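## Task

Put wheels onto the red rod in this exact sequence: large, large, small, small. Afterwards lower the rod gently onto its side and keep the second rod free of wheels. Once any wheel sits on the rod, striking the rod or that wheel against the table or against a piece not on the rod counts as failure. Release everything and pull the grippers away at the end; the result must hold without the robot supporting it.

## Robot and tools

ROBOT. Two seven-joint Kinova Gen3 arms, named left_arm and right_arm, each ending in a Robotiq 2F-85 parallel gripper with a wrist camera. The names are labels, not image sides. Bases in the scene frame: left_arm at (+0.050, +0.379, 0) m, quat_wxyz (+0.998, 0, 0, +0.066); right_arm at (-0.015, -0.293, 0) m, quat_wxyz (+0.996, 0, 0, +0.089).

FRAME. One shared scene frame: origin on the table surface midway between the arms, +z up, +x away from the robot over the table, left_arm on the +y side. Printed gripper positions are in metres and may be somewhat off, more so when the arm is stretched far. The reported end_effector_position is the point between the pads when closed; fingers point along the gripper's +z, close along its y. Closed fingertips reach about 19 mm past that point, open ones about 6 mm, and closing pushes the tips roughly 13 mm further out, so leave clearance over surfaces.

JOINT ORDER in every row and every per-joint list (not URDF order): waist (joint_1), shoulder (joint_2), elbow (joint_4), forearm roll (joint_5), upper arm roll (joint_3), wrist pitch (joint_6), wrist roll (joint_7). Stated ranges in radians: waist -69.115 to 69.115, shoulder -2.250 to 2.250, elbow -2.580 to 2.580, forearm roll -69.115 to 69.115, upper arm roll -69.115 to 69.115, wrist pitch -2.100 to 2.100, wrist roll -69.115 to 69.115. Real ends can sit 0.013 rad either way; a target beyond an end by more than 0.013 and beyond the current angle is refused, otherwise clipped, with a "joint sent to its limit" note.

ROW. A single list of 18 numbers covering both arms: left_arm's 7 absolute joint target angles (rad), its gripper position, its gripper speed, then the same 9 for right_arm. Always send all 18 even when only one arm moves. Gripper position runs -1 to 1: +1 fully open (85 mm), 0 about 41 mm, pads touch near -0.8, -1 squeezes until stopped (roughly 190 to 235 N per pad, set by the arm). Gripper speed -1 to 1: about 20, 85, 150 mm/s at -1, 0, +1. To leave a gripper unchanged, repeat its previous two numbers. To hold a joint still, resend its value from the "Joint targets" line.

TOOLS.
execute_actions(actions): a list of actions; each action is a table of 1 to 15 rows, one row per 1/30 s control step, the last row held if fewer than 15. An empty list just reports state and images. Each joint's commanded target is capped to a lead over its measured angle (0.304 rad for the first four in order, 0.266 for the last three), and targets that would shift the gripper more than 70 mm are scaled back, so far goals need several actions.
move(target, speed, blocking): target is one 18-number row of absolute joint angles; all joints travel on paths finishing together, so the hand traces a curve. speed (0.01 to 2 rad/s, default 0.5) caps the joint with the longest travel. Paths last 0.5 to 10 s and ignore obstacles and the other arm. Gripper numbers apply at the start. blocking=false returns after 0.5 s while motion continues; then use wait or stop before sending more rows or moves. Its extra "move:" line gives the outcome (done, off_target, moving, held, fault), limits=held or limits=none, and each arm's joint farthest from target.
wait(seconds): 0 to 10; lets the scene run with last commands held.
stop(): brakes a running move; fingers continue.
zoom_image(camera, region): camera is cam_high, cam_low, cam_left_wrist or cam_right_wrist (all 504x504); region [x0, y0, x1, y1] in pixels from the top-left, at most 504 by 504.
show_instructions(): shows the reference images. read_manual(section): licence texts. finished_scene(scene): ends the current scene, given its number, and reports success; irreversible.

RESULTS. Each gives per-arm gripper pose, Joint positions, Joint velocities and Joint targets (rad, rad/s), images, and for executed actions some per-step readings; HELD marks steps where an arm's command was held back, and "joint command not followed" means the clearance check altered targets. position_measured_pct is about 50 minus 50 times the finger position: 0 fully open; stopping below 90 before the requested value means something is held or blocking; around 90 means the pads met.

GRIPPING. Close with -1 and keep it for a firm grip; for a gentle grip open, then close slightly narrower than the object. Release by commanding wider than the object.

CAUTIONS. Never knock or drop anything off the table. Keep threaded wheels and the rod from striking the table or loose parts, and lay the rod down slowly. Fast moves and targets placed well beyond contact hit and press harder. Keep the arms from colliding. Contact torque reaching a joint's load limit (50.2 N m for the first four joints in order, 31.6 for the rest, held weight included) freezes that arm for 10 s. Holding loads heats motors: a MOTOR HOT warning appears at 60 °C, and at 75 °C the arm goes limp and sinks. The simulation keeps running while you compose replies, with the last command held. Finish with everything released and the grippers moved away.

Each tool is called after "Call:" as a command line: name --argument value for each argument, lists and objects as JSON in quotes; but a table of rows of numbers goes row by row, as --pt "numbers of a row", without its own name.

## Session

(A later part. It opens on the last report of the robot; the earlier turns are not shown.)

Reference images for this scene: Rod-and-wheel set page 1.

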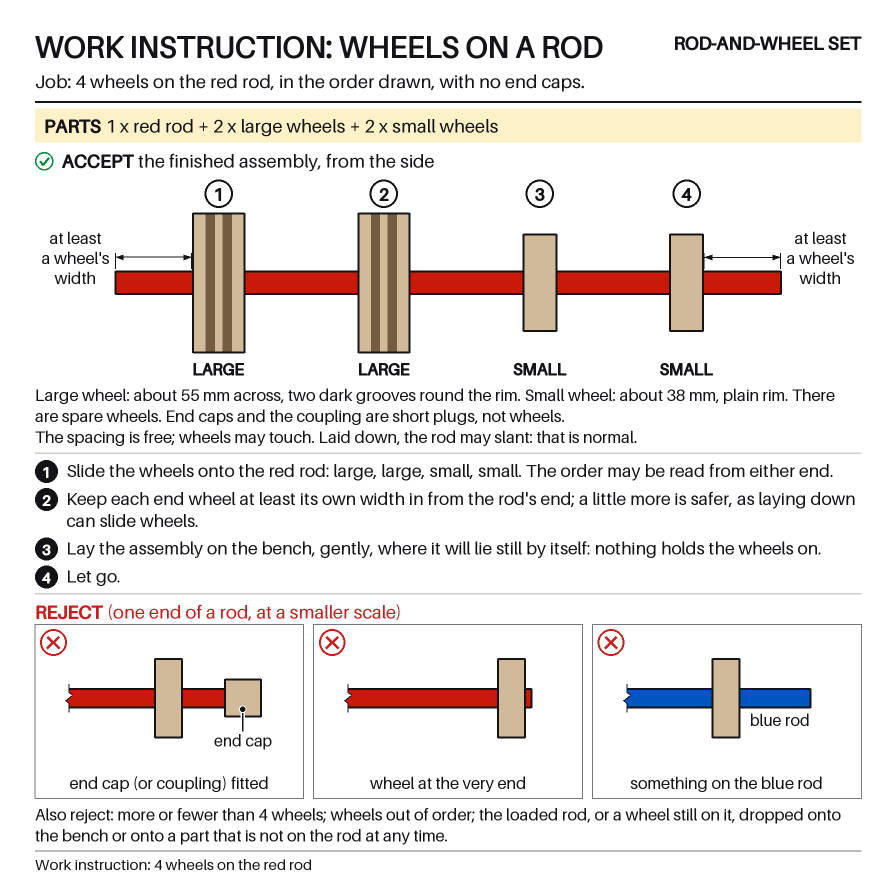

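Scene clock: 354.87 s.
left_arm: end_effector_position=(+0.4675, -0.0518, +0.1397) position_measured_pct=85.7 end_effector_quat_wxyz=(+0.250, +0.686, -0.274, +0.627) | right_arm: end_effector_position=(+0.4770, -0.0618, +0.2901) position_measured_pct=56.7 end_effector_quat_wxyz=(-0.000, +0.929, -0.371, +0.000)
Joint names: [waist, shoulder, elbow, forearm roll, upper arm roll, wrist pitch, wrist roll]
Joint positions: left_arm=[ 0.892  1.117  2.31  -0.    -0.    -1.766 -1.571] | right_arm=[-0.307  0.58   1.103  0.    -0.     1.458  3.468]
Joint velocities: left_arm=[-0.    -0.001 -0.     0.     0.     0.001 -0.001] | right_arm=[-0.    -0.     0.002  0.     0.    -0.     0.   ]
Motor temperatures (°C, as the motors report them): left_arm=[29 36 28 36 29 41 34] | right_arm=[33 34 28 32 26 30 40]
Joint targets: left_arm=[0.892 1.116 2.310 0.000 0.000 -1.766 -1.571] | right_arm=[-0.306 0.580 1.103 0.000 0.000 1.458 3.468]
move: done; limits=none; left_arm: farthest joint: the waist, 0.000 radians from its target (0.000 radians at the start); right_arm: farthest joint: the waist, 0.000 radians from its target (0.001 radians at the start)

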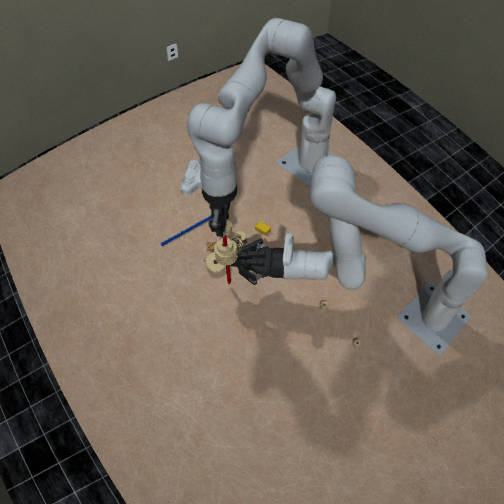

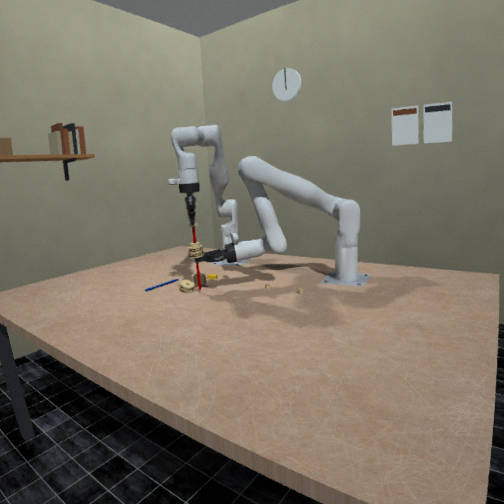

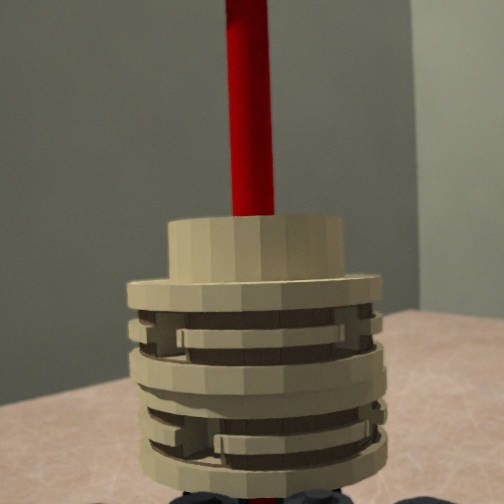

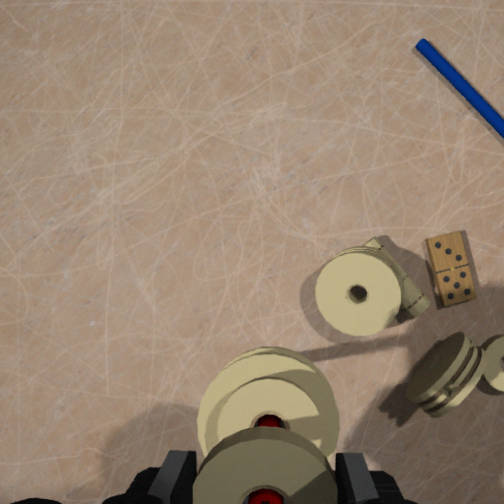

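Through. Lower to z≈.236.

Call:
move --target '[0.892,1.1165,2.3097,0,0,-1.7662,-1.5708,-1,-0.3,-0.3060,0.6078,1.2305,0,0,1.3033,3.4682,-1,0.3]' --speed 0.06

Scene clock: 358.83 s.
left_arm: end_effector_position=(+0.4675, -0.0518, +0.1397) position_measured_pct=85.7 end_effector_quat_wxyz=(+0.250, +0.686, -0.274, +0.627) | right_arm: end_effector_position=(+0.4774, -0.0619, +0.2358) position_measured_pct=56.7 end_effector_quat_wxyz=(+0.000, +0.929, -0.371, -0.000)
Joint names: [waist, shoulder, elbow, forearm roll, upper arm roll, wrist pitch, wrist roll]
Joint positions: left_arm=[ 0.892  1.117  2.31  -0.    -0.    -1.766 -1.571] | right_arm=[-0.306  0.608  1.23   0.     0.     1.303  3.468]
Joint velocities: left_arm=[-0.001  0.001 -0.     0.001 -0.     0.    -0.   ] | right_arm=[-0.    -0.    -0.001 -0.     0.    -0.     0.   ]
Motor temperatures (°C, as the motors report them): left_arm=[29 36 28 36 29 41 34] | right_arm=[33 34 28 32 26 30 40]
Joint targets: left_arm=[0.892 1.116 2.310 0.000 0.000 -1.766 -1.571] | right_arm=[-0.306 0.608 1.230 0.000 0.000 1.303 3.468]
move: done; limits=none; left_arm: farthest joint: the waist, 0.000 radians from its target (0.000 radians at the start); right_arm: farthest joint: the waist, 0.000 radians from its target (0.001 radians at the start)

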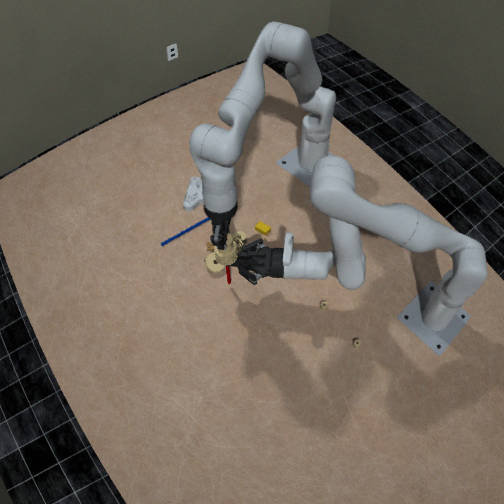

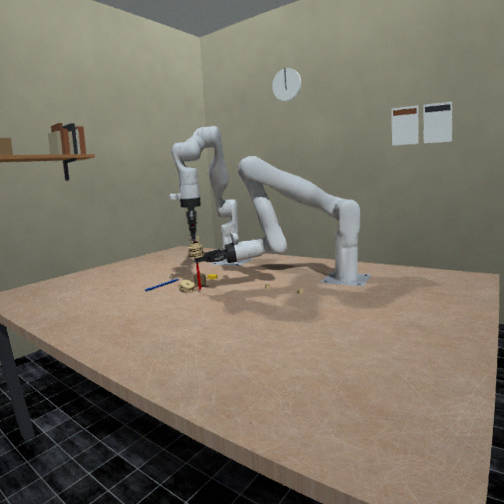

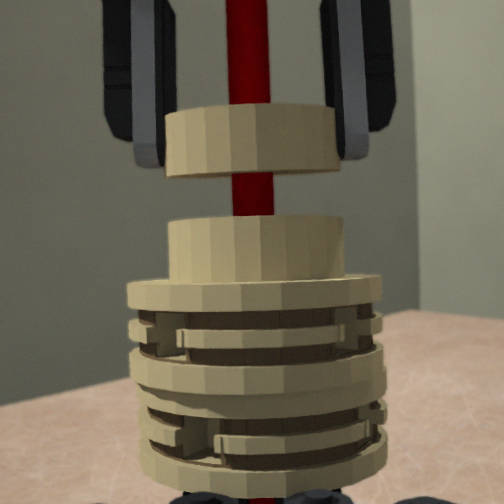

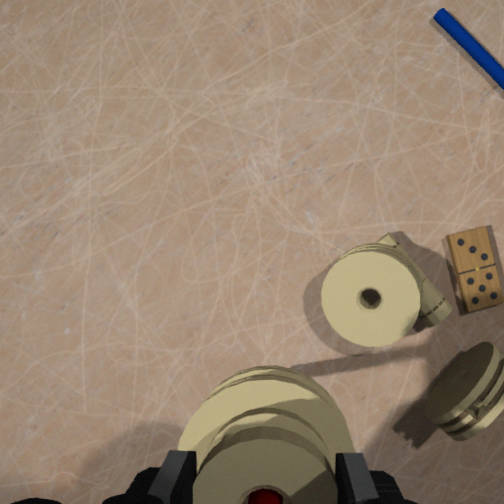

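Call:
move --target '[0.892,1.1165,2.3097,0,0,-1.7662,-1.5708,-1,-0.3,-0.3060,0.6100,1.2395,0,0,1.2921,3.4682,-1,0.3]' --speed 0.03

Call:
move --target '[0.892,1.1165,2.3097,0,0,-1.7662,-1.5708,-1,-0.3,-0.3060,0.6100,1.2395,0,0,1.2921,3.4682,0.3,-0.5]' --speed 0.03

Call:
move --target '[0.892,1.1165,2.3097,0,0,-1.7662,-1.5708,-1,-0.3,-0.3060,0.5765,0.9345,0,0,1.6306,3.4682,0.3,0.5]' --speed 0.5

Scene clock: 363.10 s.
left_arm: end_effector_position=(+0.4675, -0.0518, +0.1397) position_measured_pct=85.7 end_effector_quat_wxyz=(+0.250, +0.686, -0.274, +0.627) | right_arm: end_effector_position=(+0.4773, -0.0620, +0.2319) position_measured_pct=56.7 end_effector_quat_wxyz=(+0.000, +0.929, -0.371, -0.000)
Joint names: [waist, shoulder, elbow, forearm roll, upper arm roll, wrist pitch, wrist roll]
Joint positions: left_arm=[ 0.892  1.117  2.31  -0.    -0.    -1.766 -1.571] | right_arm=[-0.306  0.61   1.239 -0.    -0.     1.292  3.468]
Joint velocities: left_arm=[0.001 0.001 0.    0.001 0.    0.001 0.001] | right_arm=[ 0.     0.     0.001 -0.     0.    -0.     0.   ]
Motor temperatures (°C, as the motors report them): left_arm=[29 36 28 36 29 41 34] | right_arm=[33 34 28 32 26 30 40]
Joint targets: left_arm=[0.892 1.116 2.310 0.000 0.000 -1.766 -1.571] | right_arm=[-0.306 0.610 1.239 0.000 0.000 1.292 3.468]
move: done; limits=none; left_arm: farthest joint: the waist, 0.000 radians from its target (0.000 radians at the start); right_arm: farthest joint: the waist, 0.000 radians from its target (0.000 radians at the start)

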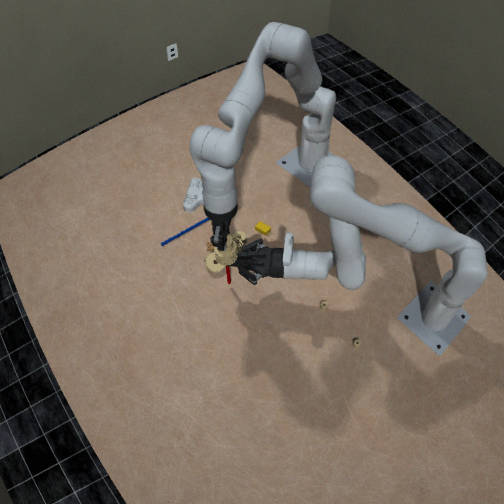

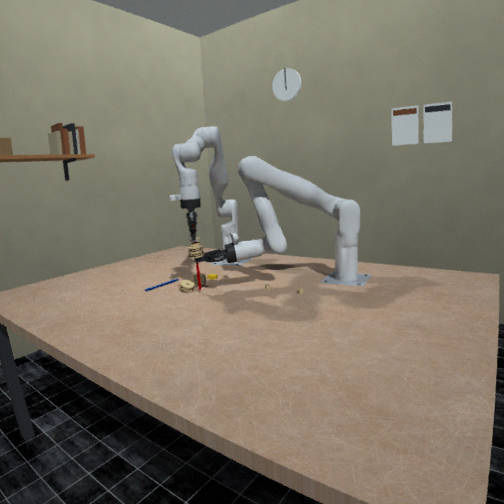

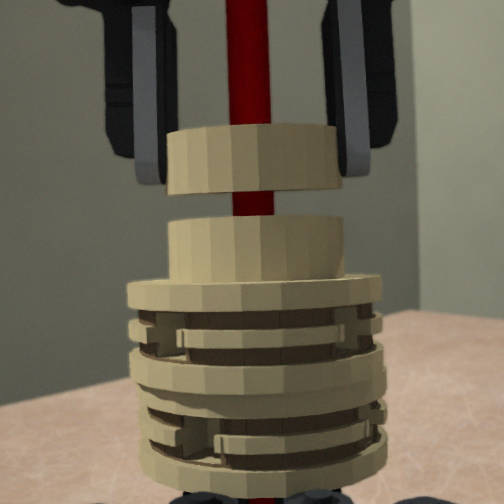

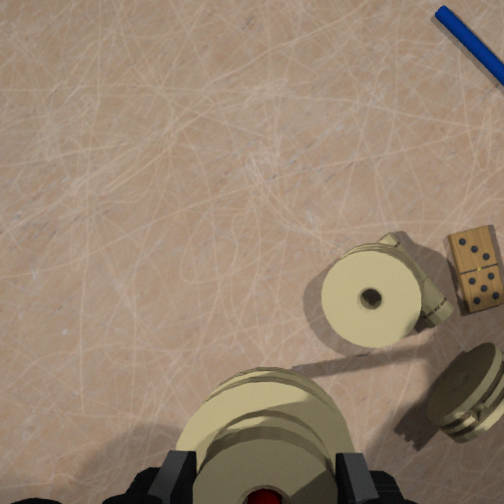

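Scene clock: 363.83 s.
left_arm: end_effector_position=(+0.4675, -0.0517, +0.1396) position_measured_pct=85.7 end_effector_quat_wxyz=(+0.250, +0.686, -0.274, +0.626) | right_arm: end_effector_position=(+0.4773, -0.0620, +0.2319) position_measured_pct=34.9 end_effector_quat_wxyz=(+0.000, +0.929, -0.371, -0.000)
Joint names: [waist, shoulder, elbow, forearm roll, upper arm roll, wrist pitch, wrist roll]
Joint positions: left_arm=[ 0.892  1.117  2.31  -0.    -0.    -1.766 -1.571] | right_arm=[-0.306  0.61   1.239  0.     0.     1.292  3.468]
Joint velocities: left_arm=[-0.     0.001  0.001 -0.001 -0.     0.001 -0.001] | right_arm=[ 0.     0.     0.001 -0.    -0.     0.     0.   ]
Motor temperatures (°C, as the motors report them): left_arm=[29 36 28 36 29 41 34] | right_arm=[33 34 28 32 26 30 40]
Joint targets: left_arm=[0.892 1.116 2.310 0.000 0.000 -1.766 -1.571] | right_arm=[-0.306 0.610 1.239 0.000 0.000 1.292 3.468]
move: done; limits=none; left_arm: farthest joint: the waist, 0.000 radians from its target (0.000 radians at the start); right_arm: farthest joint: the waist, 0.000 radians from its target (0.000 radians at the start)

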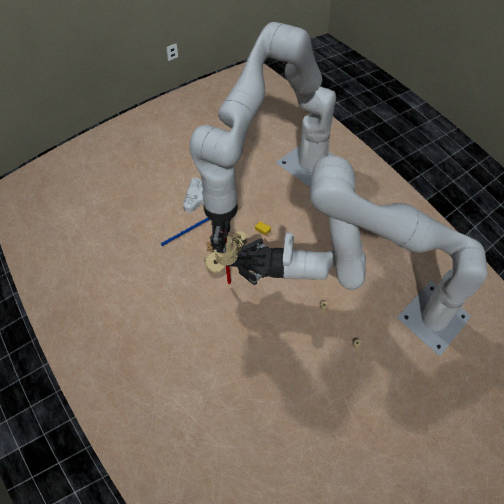

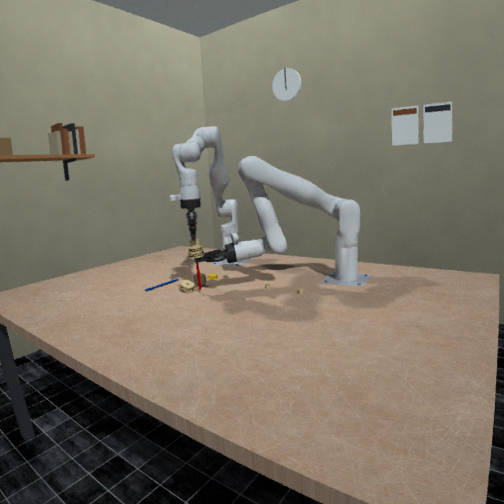

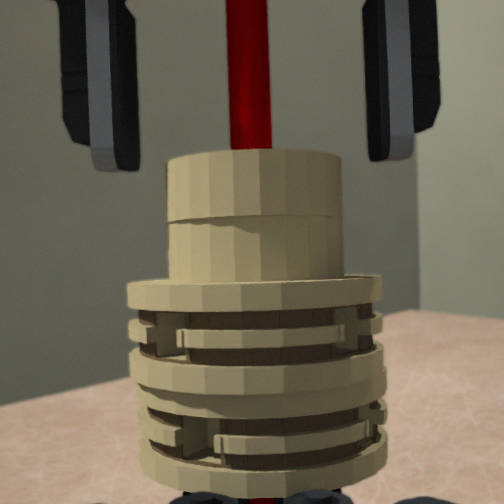

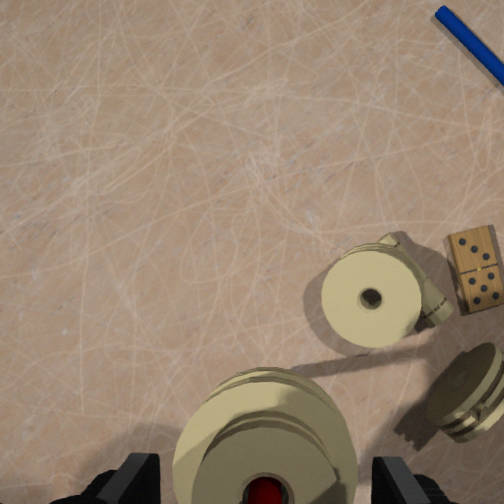

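Scene clock: 364.97 s.
left_arm: end_effector_position=(+0.4675, -0.0517, +0.1396) position_measured_pct=85.7 end_effector_quat_wxyz=(+0.250, +0.686, -0.274, +0.626) | right_arm: end_effector_position=(+0.4771, -0.0621, +0.3452) position_measured_pct=34.9 end_effector_quat_wxyz=(-0.000, +0.929, -0.371, +0.000)
Joint names: [waist, shoulder, elbow, forearm roll, upper arm roll, wrist pitch, wrist roll]
Joint positions: left_arm=[ 0.892  1.117  2.31  -0.    -0.    -1.766 -1.571] | right_arm=[-0.306  0.576  0.935 -0.    -0.     1.631  3.468]
Joint velocities: left_arm=[ 0.    -0.    -0.    -0.001  0.    -0.001  0.   ] | right_arm=[-0.     0.002 -0.001 -0.     0.     0.     0.   ]
Motor temperatures (°C, as the motors report them): left_arm=[29 36 28 36 29 41 34] | right_arm=[33 34 28 32 26 30 40]
Joint targets: left_arm=[0.892 1.116 2.310 0.000 0.000 -1.766 -1.571] | right_arm=[-0.306 0.576 0.935 0.000 0.000 1.631 3.468]
move: done; limits=none; left_arm: farthest joint: the waist, 0.000 radians from its target (0.000 radians at the start); right_arm: farthest joint: the waist, 0.000 radians from its target (0.000 radians at the start)

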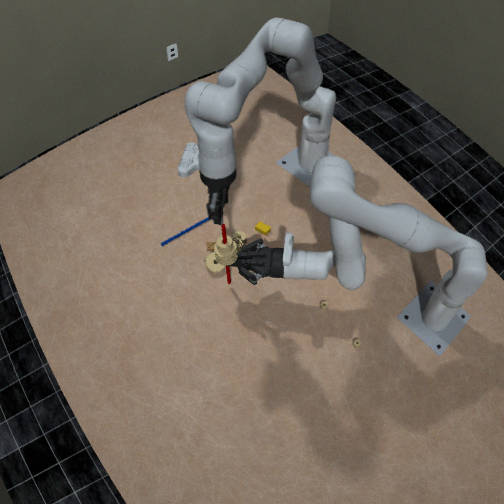

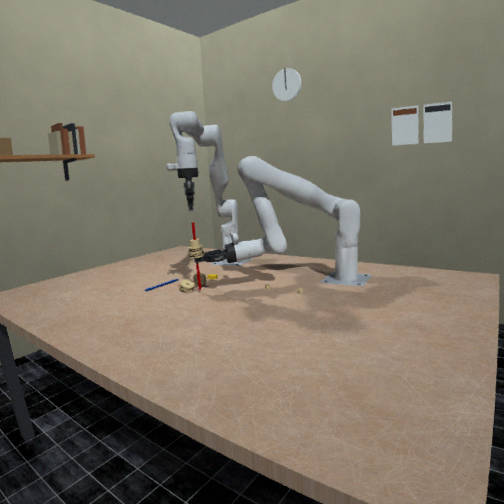

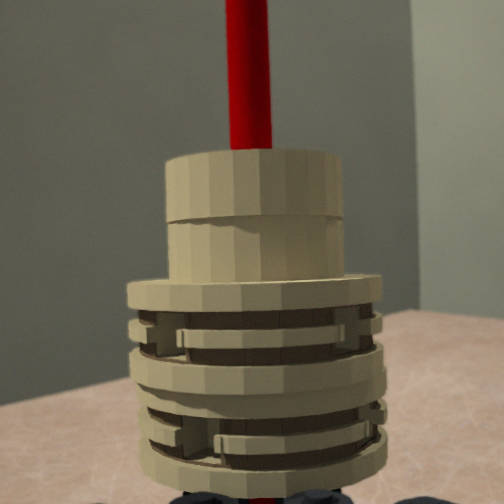

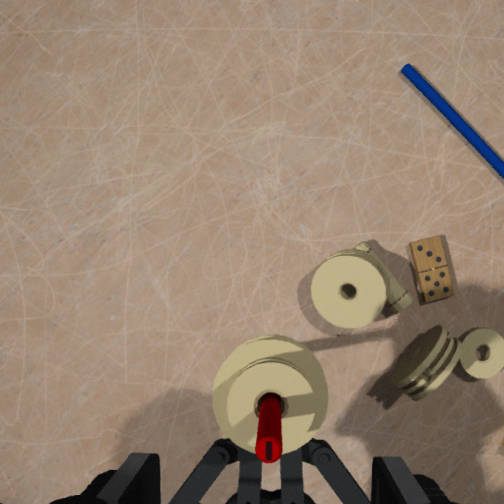

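Call:
move --target '[0.892,1.1165,2.3097,0,0,-1.7662,-1.5708,-1,-0.3, -0.3060,0.45,0.9345,0,0,1.6306,3.4682,1,0.5]' --speed 0.3

Call:
move --target '[0.892,1.1165,2.3097,0,0,-1.7662,-1.5708,-1,-0.3, 0.9,0.2727,1.5511,0,0,1.3178,3.4682,1,0.5]' --speed 0.8

Scene clock: 384.97 s.
left_arm: end_effector_position=(+0.4675, -0.0517, +0.1396) position_measured_pct=85.7 end_effector_quat_wxyz=(+0.250, +0.686, -0.274, +0.626) | right_arm: end_effector_position=(+0.4666, -0.0676, +0.4129) position_measured_pct=0.0 end_effector_quat_wxyz=(-0.048, +0.927, -0.370, +0.041)
Joint names: [waist, shoulder, elbow, forearm roll, upper arm roll, wrist pitch, wrist roll]
Joint positions: left_arm=[ 0.892  1.117  2.31  -0.    -0.    -1.766 -1.571] | right_arm=[-0.306  0.45   0.934 -0.    -0.     1.631  3.468]
Joint velocities: left_arm=[-0.001  0.001  0.    -0.     0.    -0.     0.   ] | right_arm=[-0.    -0.003  0.001  0.    -0.    -0.     0.   ]
Motor temperatures (°C, as the motors report them): left_arm=[29 36 28 36 29 41 34] | right_arm=[33 34 28 32 26 30 40]
Joint targets: left_arm=[0.892 1.116 2.310 0.000 0.000 -1.766 -1.571] | right_arm=[-0.306 0.450 0.935 0.000 0.000 1.631 3.468]
move: done; limits=none; left_arm: farthest joint: the waist, 0.000 radians from its target (0.000 radians at the start); right_arm: farthest joint: the waist, 0.000 radians from its target (0.000 radians at the start)

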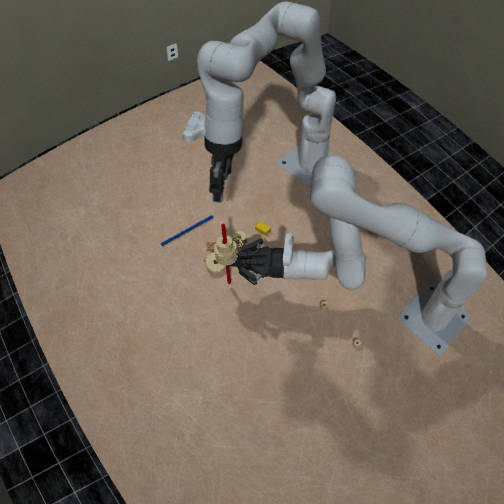

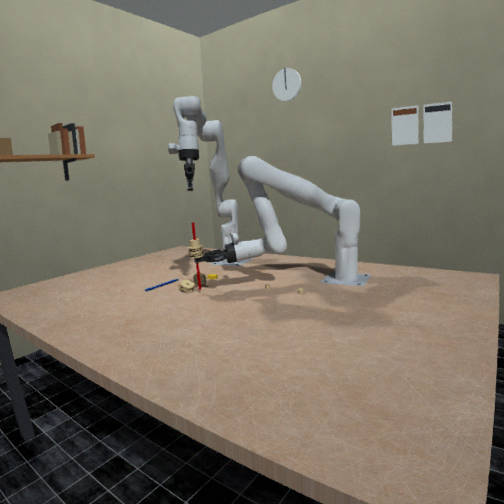

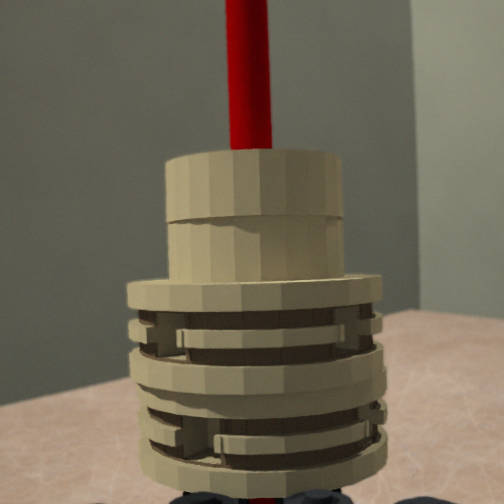

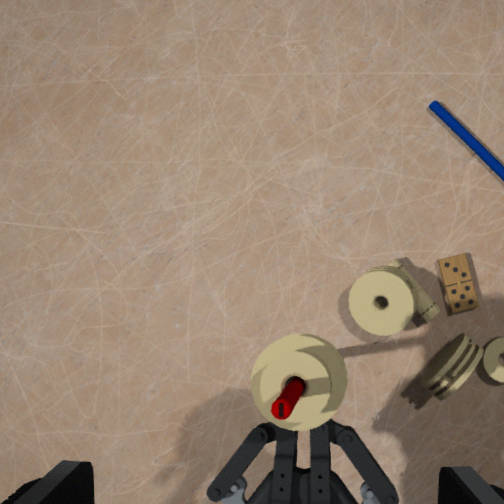

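Scene clock: 387.20 s.
left_arm: end_effector_position=(+0.4675, -0.0517, +0.1396) position_measured_pct=85.7 end_effector_quat_wxyz=(+0.250, +0.686, -0.274, +0.626) | right_arm: end_effector_position=(+0.2823, -0.5876, +0.3000) position_measured_pct=0.0 end_effector_quat_wxyz=(-0.000, -0.555, +0.832, +0.000)
Joint names: [waist, shoulder, elbow, forearm roll, upper arm roll, wrist pitch, wrist roll]
Joint positions: left_arm=[ 0.892  1.117  2.31  -0.    -0.    -1.766 -1.571] | right_arm=[0.9   0.273 1.551 0.    0.    1.318 3.468]
Joint velocities: left_arm=[ 0.     0.     0.    -0.001  0.    -0.001  0.   ] | right_arm=[ 0.003 -0.    -0.001 -0.    -0.     0.     0.   ]
Motor temperatures (°C, as the motors report them): left_arm=[29 36 28 36 29 41 34] | right_arm=[33 34 28 32 26 30 40]
Joint targets: left_arm=[0.892 1.116 2.310 0.000 0.000 -1.766 -1.571] | right_arm=[0.900 0.273 1.551 0.000 0.000 1.318 3.468]
move: done; limits=none; left_arm: farthest joint: the waist, 0.000 radians from its target (0.000 radians at the start); right_arm: farthest joint: the waist, 0.000 radians from its target (1.206 radians at the start)

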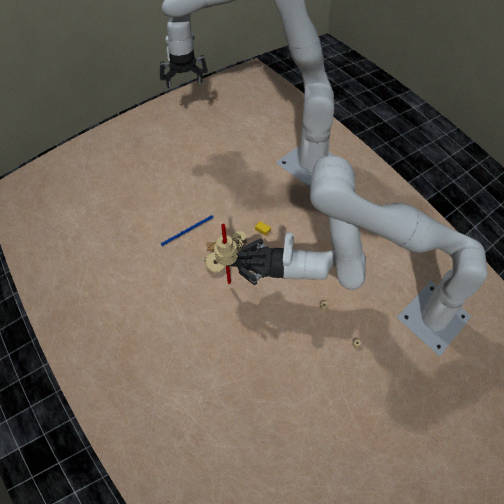

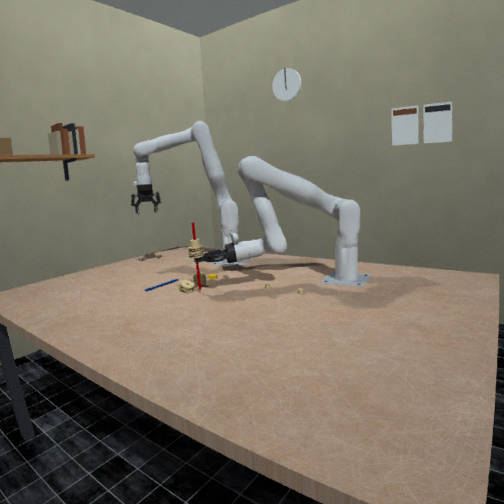

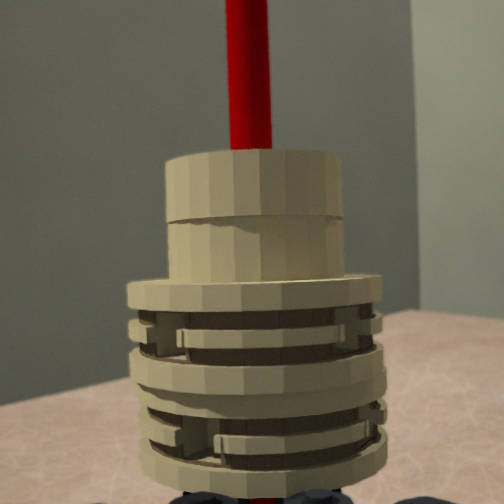

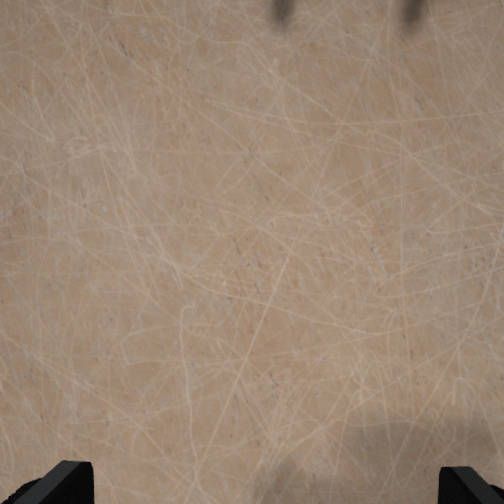

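Call:
move --target '[0.83,0.5106,1.9644,0,0,-0.275,-1.5708,-1,-0.3, 0.9,0.2727,1.5511,0,0,1.3178,3.4682,1,0.5]' --speed 0.6

Call:
move --target '[0.7573,0.66,1.535,0,0,0.92,-1.5708,-1,-0.3, 0.9,0.2727,1.5511,0,0,1.3178,3.4682,1,0.5]' --speed 0.5

Scene clock: 400.77 s.
left_arm: end_effector_position=(+0.5330, -0.0582, +0.2209) position_measured_pct=85.7 end_effector_quat_wxyz=(+0.155, +0.838, -0.305, +0.426) | right_arm: end_effector_position=(+0.2822, -0.5876, +0.3000) position_measured_pct=0.0 end_effector_quat_wxyz=(-0.000, -0.555, +0.832, +0.000)
Joint names: [waist, shoulder, elbow, forearm roll, upper arm roll, wrist pitch, wrist roll]
Joint positions: left_arm=[ 0.83   0.511  1.965 -0.    -0.    -0.275 -1.571] | right_arm=[0.9   0.273 1.551 0.    0.    1.318 3.468]
Joint velocities: left_arm=[-0.    -0.003 -0.    -0.    -0.     0.     0.001] | right_arm=[-0.     0.    -0.    -0.001  0.    -0.     0.   ]
Motor temperatures (°C, as the motors report them): left_arm=[29 36 28 36 29 41 34] | right_arm=[33 34 28 32 26 30 40]
Joint targets: left_arm=[0.830 0.511 1.964 0.000 0.000 -0.275 -1.571] | right_arm=[0.900 0.273 1.551 0.000 0.000 1.318 3.468]
move: done; limits=none; left_arm: farthest joint: the shoulder, 0.001 radians from its target (0.606 radians at the start); right_arm: farthest joint: the waist, 0.000 radians from its target (0.000 radians at the start)

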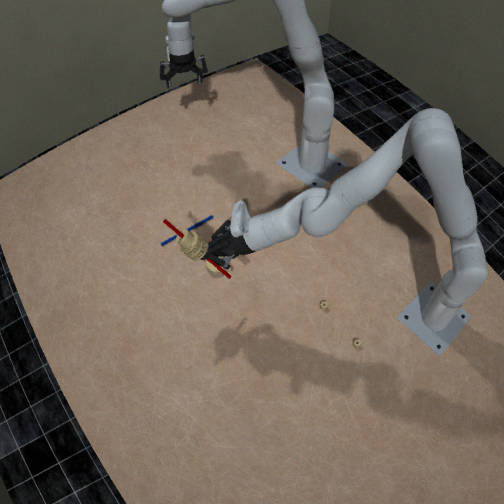

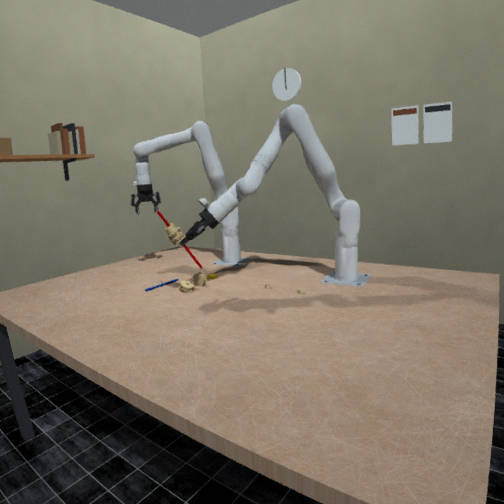

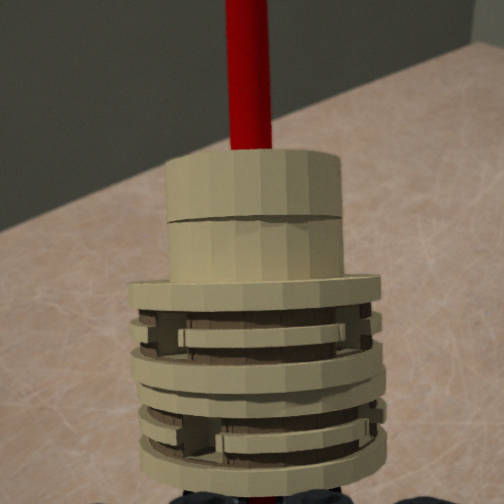

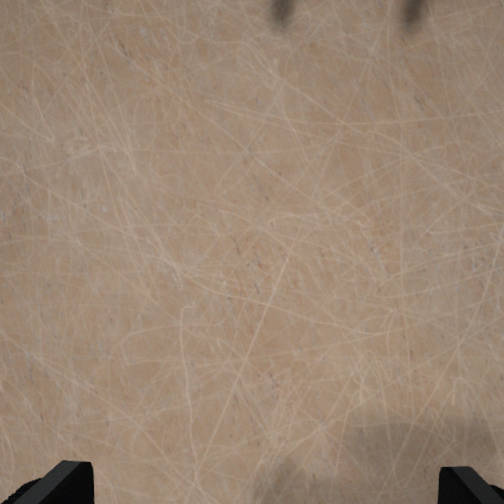

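Scene clock: 403.57 s.
left_arm: end_effector_position=(+0.4578, +0.0543, +0.1220) position_measured_pct=85.7 end_effector_quat_wxyz=(+0.004, +0.952, -0.307, +0.012) | right_arm: end_effector_position=(+0.2822, -0.5876, +0.3000) position_measured_pct=0.0 end_effector_quat_wxyz=(-0.000, -0.555, +0.832, +0.000)
Joint names: [waist, shoulder, elbow, forearm roll, upper arm roll, wrist pitch, wrist roll]
Joint positions: left_arm=[ 0.757  0.66   1.535 -0.    -0.     0.92  -1.571] | right_arm=[0.9   0.273 1.551 0.    0.    1.318 3.468]
Joint velocities: left_arm=[-0.001  0.002  0.     0.001 -0.     0.     0.   ] | right_arm=[ 0.     0.     0.001 -0.    -0.     0.    -0.   ]
Motor temperatures (°C, as the motors report them): left_arm=[29 36 28 36 29 41 34] | right_arm=[33 34 28 32 26 30 40]
Joint targets: left_arm=[0.757 0.660 1.535 0.000 0.000 0.920 -1.571] | right_arm=[0.900 0.273 1.551 0.000 0.000 1.318 3.468]
move: done; limits=none; left_arm: farthest joint: the waist, 0.000 radians from its target (0.073 radians at the start); right_arm: farthest joint: the waist, 0.000 radians from its target (0.000 radians at the start)

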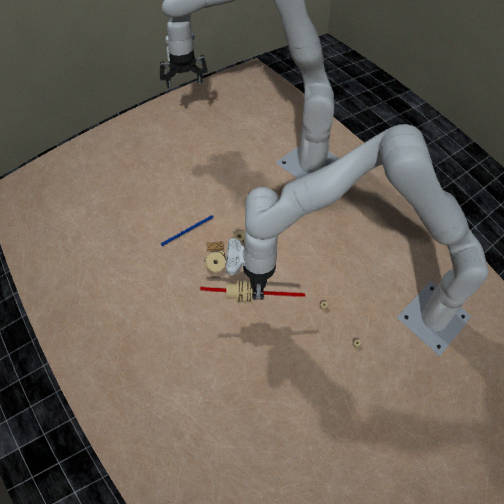

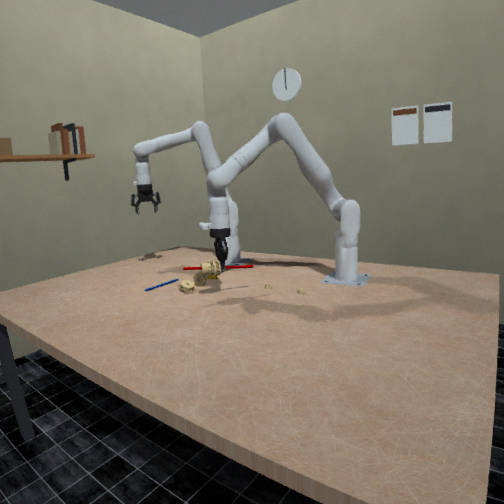

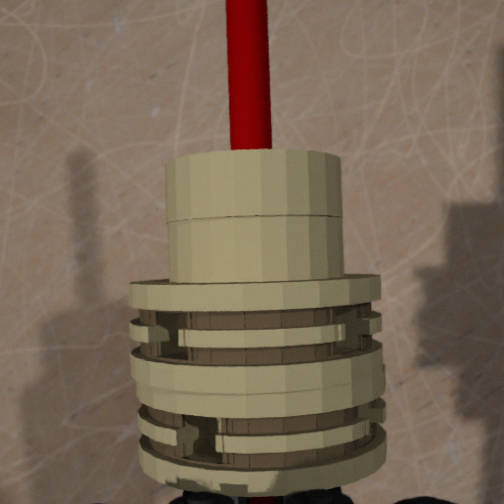

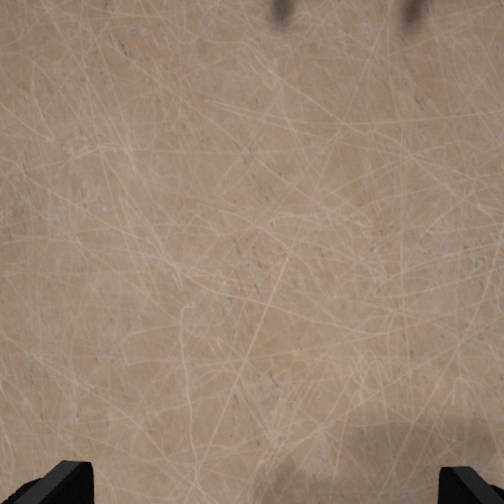

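Call:
move --target '[0.7573,0.7782,1.5393,0,0,0.8725,-1.5708,-1,-0.3, 0.9,0.2727,1.5511,0,0,1.3178,3.4682,1,0.5]' --speed 0.1

Call:
zoom_image --camera "cam_low" --region '[150,230,290,310]'

Scene clock: 411.70 s.
left_arm: end_effector_position=(+0.4494, +0.0603, +0.0598) position_measured_pct=85.7 end_effector_quat_wxyz=(-0.008, +0.951, -0.307, -0.023) | right_arm: end_effector_position=(+0.2822, -0.5876, +0.3000) position_measured_pct=0.0 end_effector_quat_wxyz=(-0.000, -0.555, +0.832, +0.000)
Joint names: [waist, shoulder, elbow, forearm roll, upper arm roll, wrist pitch, wrist roll]
Joint positions: left_arm=[ 0.757  0.779  1.54   0.    -0.     0.873 -1.571] | right_arm=[0.9   0.273 1.551 0.    0.    1.318 3.468]
Joint velocities: left_arm=[ 0.     0.003 -0.001 -0.001  0.    -0.    -0.   ] | right_arm=[ 0.    -0.     0.001 -0.     0.     0.    -0.   ]
Motor temperatures (°C, as the motors report them): left_arm=[29 36 28 36 29 41 34] | right_arm=[33 34 28 32 26 30 40]
Joint targets: left_arm=[0.757 0.778 1.539 0.000 0.000 0.873 -1.571] | right_arm=[0.900 0.273 1.551 0.000 0.000 1.318 3.468]
move: done; limits=none; left_arm: farthest joint: the waist, 0.000 radians from its target (0.000 radians at the start); right_arm: farthest joint: the waist, 0.000 radians from its target (0.000 radians at the start)

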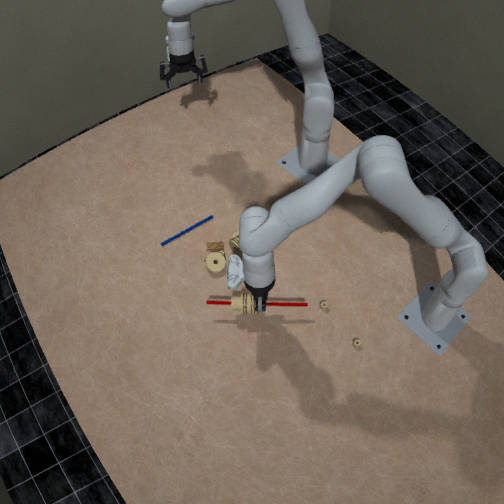

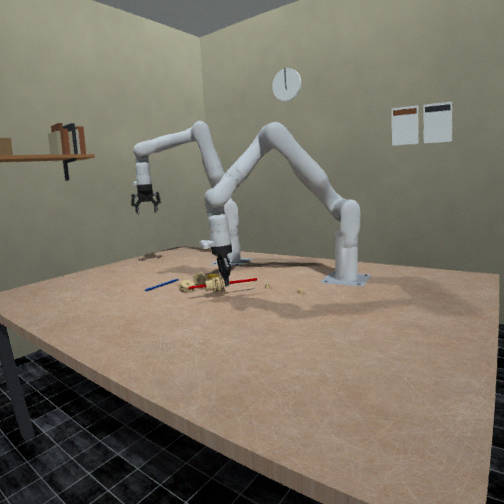

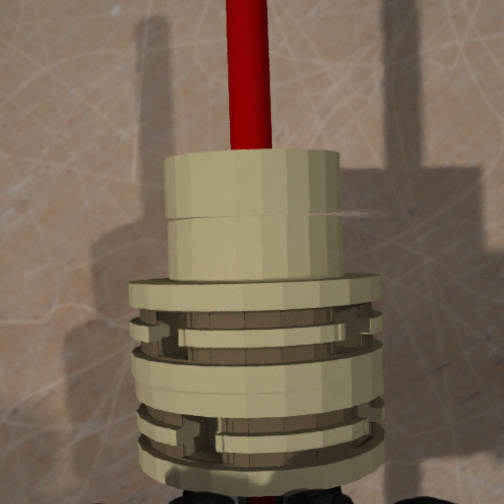

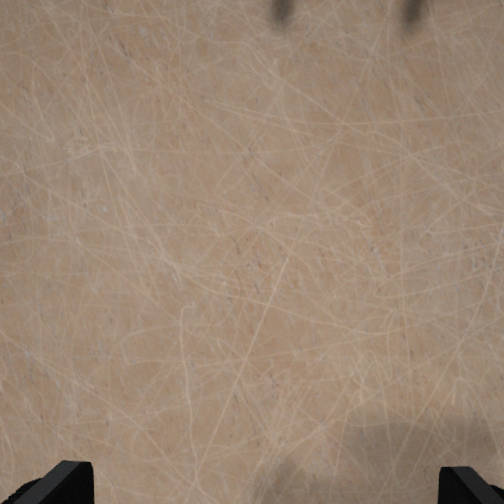

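Region (150, 230, 290, 310) of cam_low's 504x504 image, scaled by 3.600, with more detail than that image has; it fills the top 288 rows of this view, and the rest is white.

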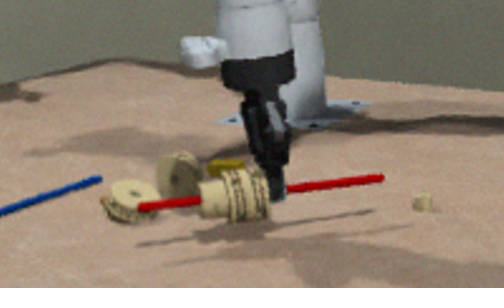

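Call:
move --target '[0.7573,0.7947,1.5452,0,0,0.8501,-1.5708,-1,-0.3, 0.9,0.2727,1.5511,0,0,1.3178,3.4682,1,0.5]' --speed 0.02

Call:
zoom_image --camera "cam_low" --region '[170,250,270,310]'

Call:
zoom_image --camera "cam_high" --region '[190,260,340,340]'

Scene clock: 419.47 s.
left_arm: end_effector_position=(+0.4495, +0.0603, +0.0497) position_measured_pct=85.7 end_effector_quat_wxyz=(-0.008, +0.951, -0.307, -0.023) | right_arm: end_effector_position=(+0.2822, -0.5876, +0.3000) position_measured_pct=0.0 end_effector_quat_wxyz=(-0.000, -0.555, +0.832, +0.000)
Joint names: [waist, shoulder, elbow, forearm roll, upper arm roll, wrist pitch, wrist roll]
Joint positions: left_arm=[ 0.757  0.795  1.545  0.    -0.     0.85  -1.571] | right_arm=[ 0.9    0.273  1.551 -0.     0.     1.318  3.468]
Joint velocities: left_arm=[-0.001  0.    -0.     0.    -0.    -0.    -0.001] | right_arm=[-0.001 -0.    -0.001 -0.    -0.     0.     0.   ]
Motor temperatures (°C, as the motors report them): left_arm=[29 36 28 36 29 41 34] | right_arm=[33 34 28 32 26 30 40]
Joint targets: left_arm=[0.757 0.795 1.545 0.000 0.000 0.850 -1.571] | right_arm=[0.900 0.273 1.551 0.000 0.000 1.318 3.468]
move: done; limits=none; left_arm: farthest joint: the shoulder, 0.001 radians from its target (0.016 radians at the start); right_arm: farthest joint: the waist, 0.000 radians from its target (0.000 radians at the start)

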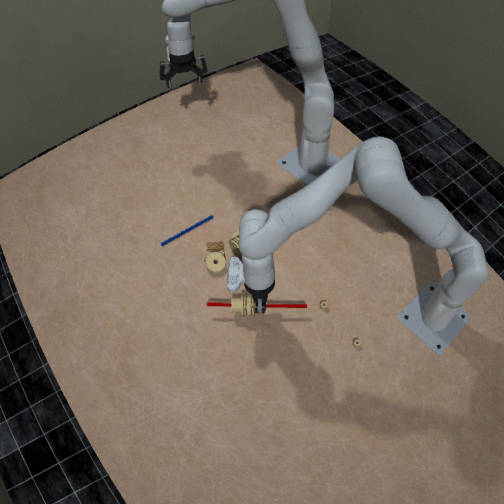

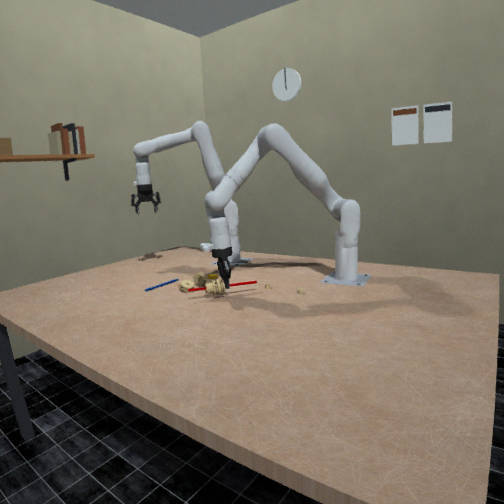

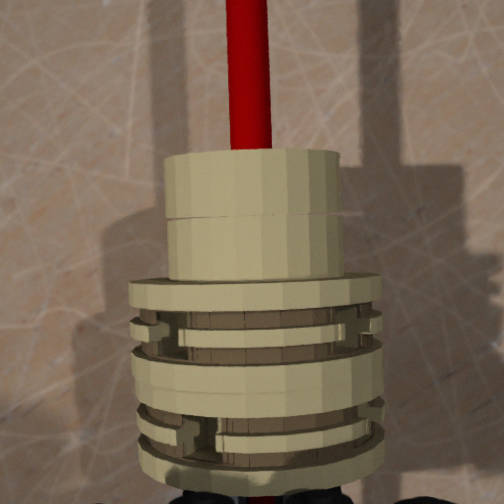

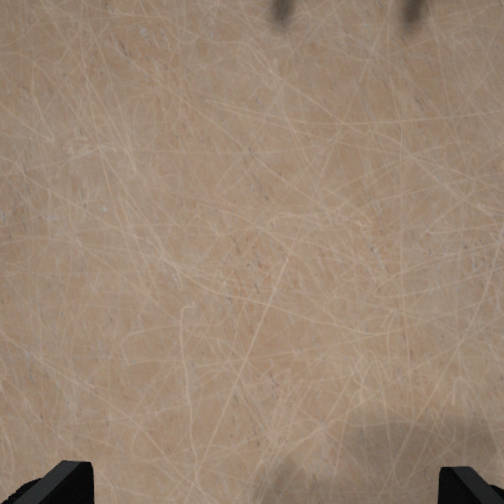

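Region (170, 250, 270, 310) of cam_low's 504x504 image, scaled by 5.040, with more detail than that image has; it fills the top 302 rows of this view, and the rest is white.

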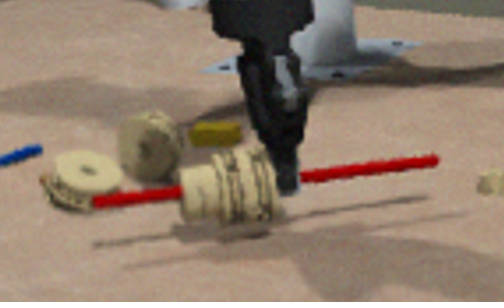

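Region (190, 260, 340, 340) of cam_high's 504x504 image, scaled by 3.360, with more detail than that image has; it fills the top 269 rows of this view, and the rest is white.

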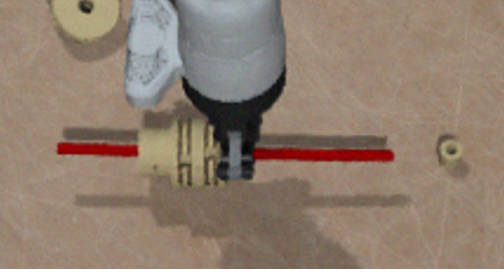

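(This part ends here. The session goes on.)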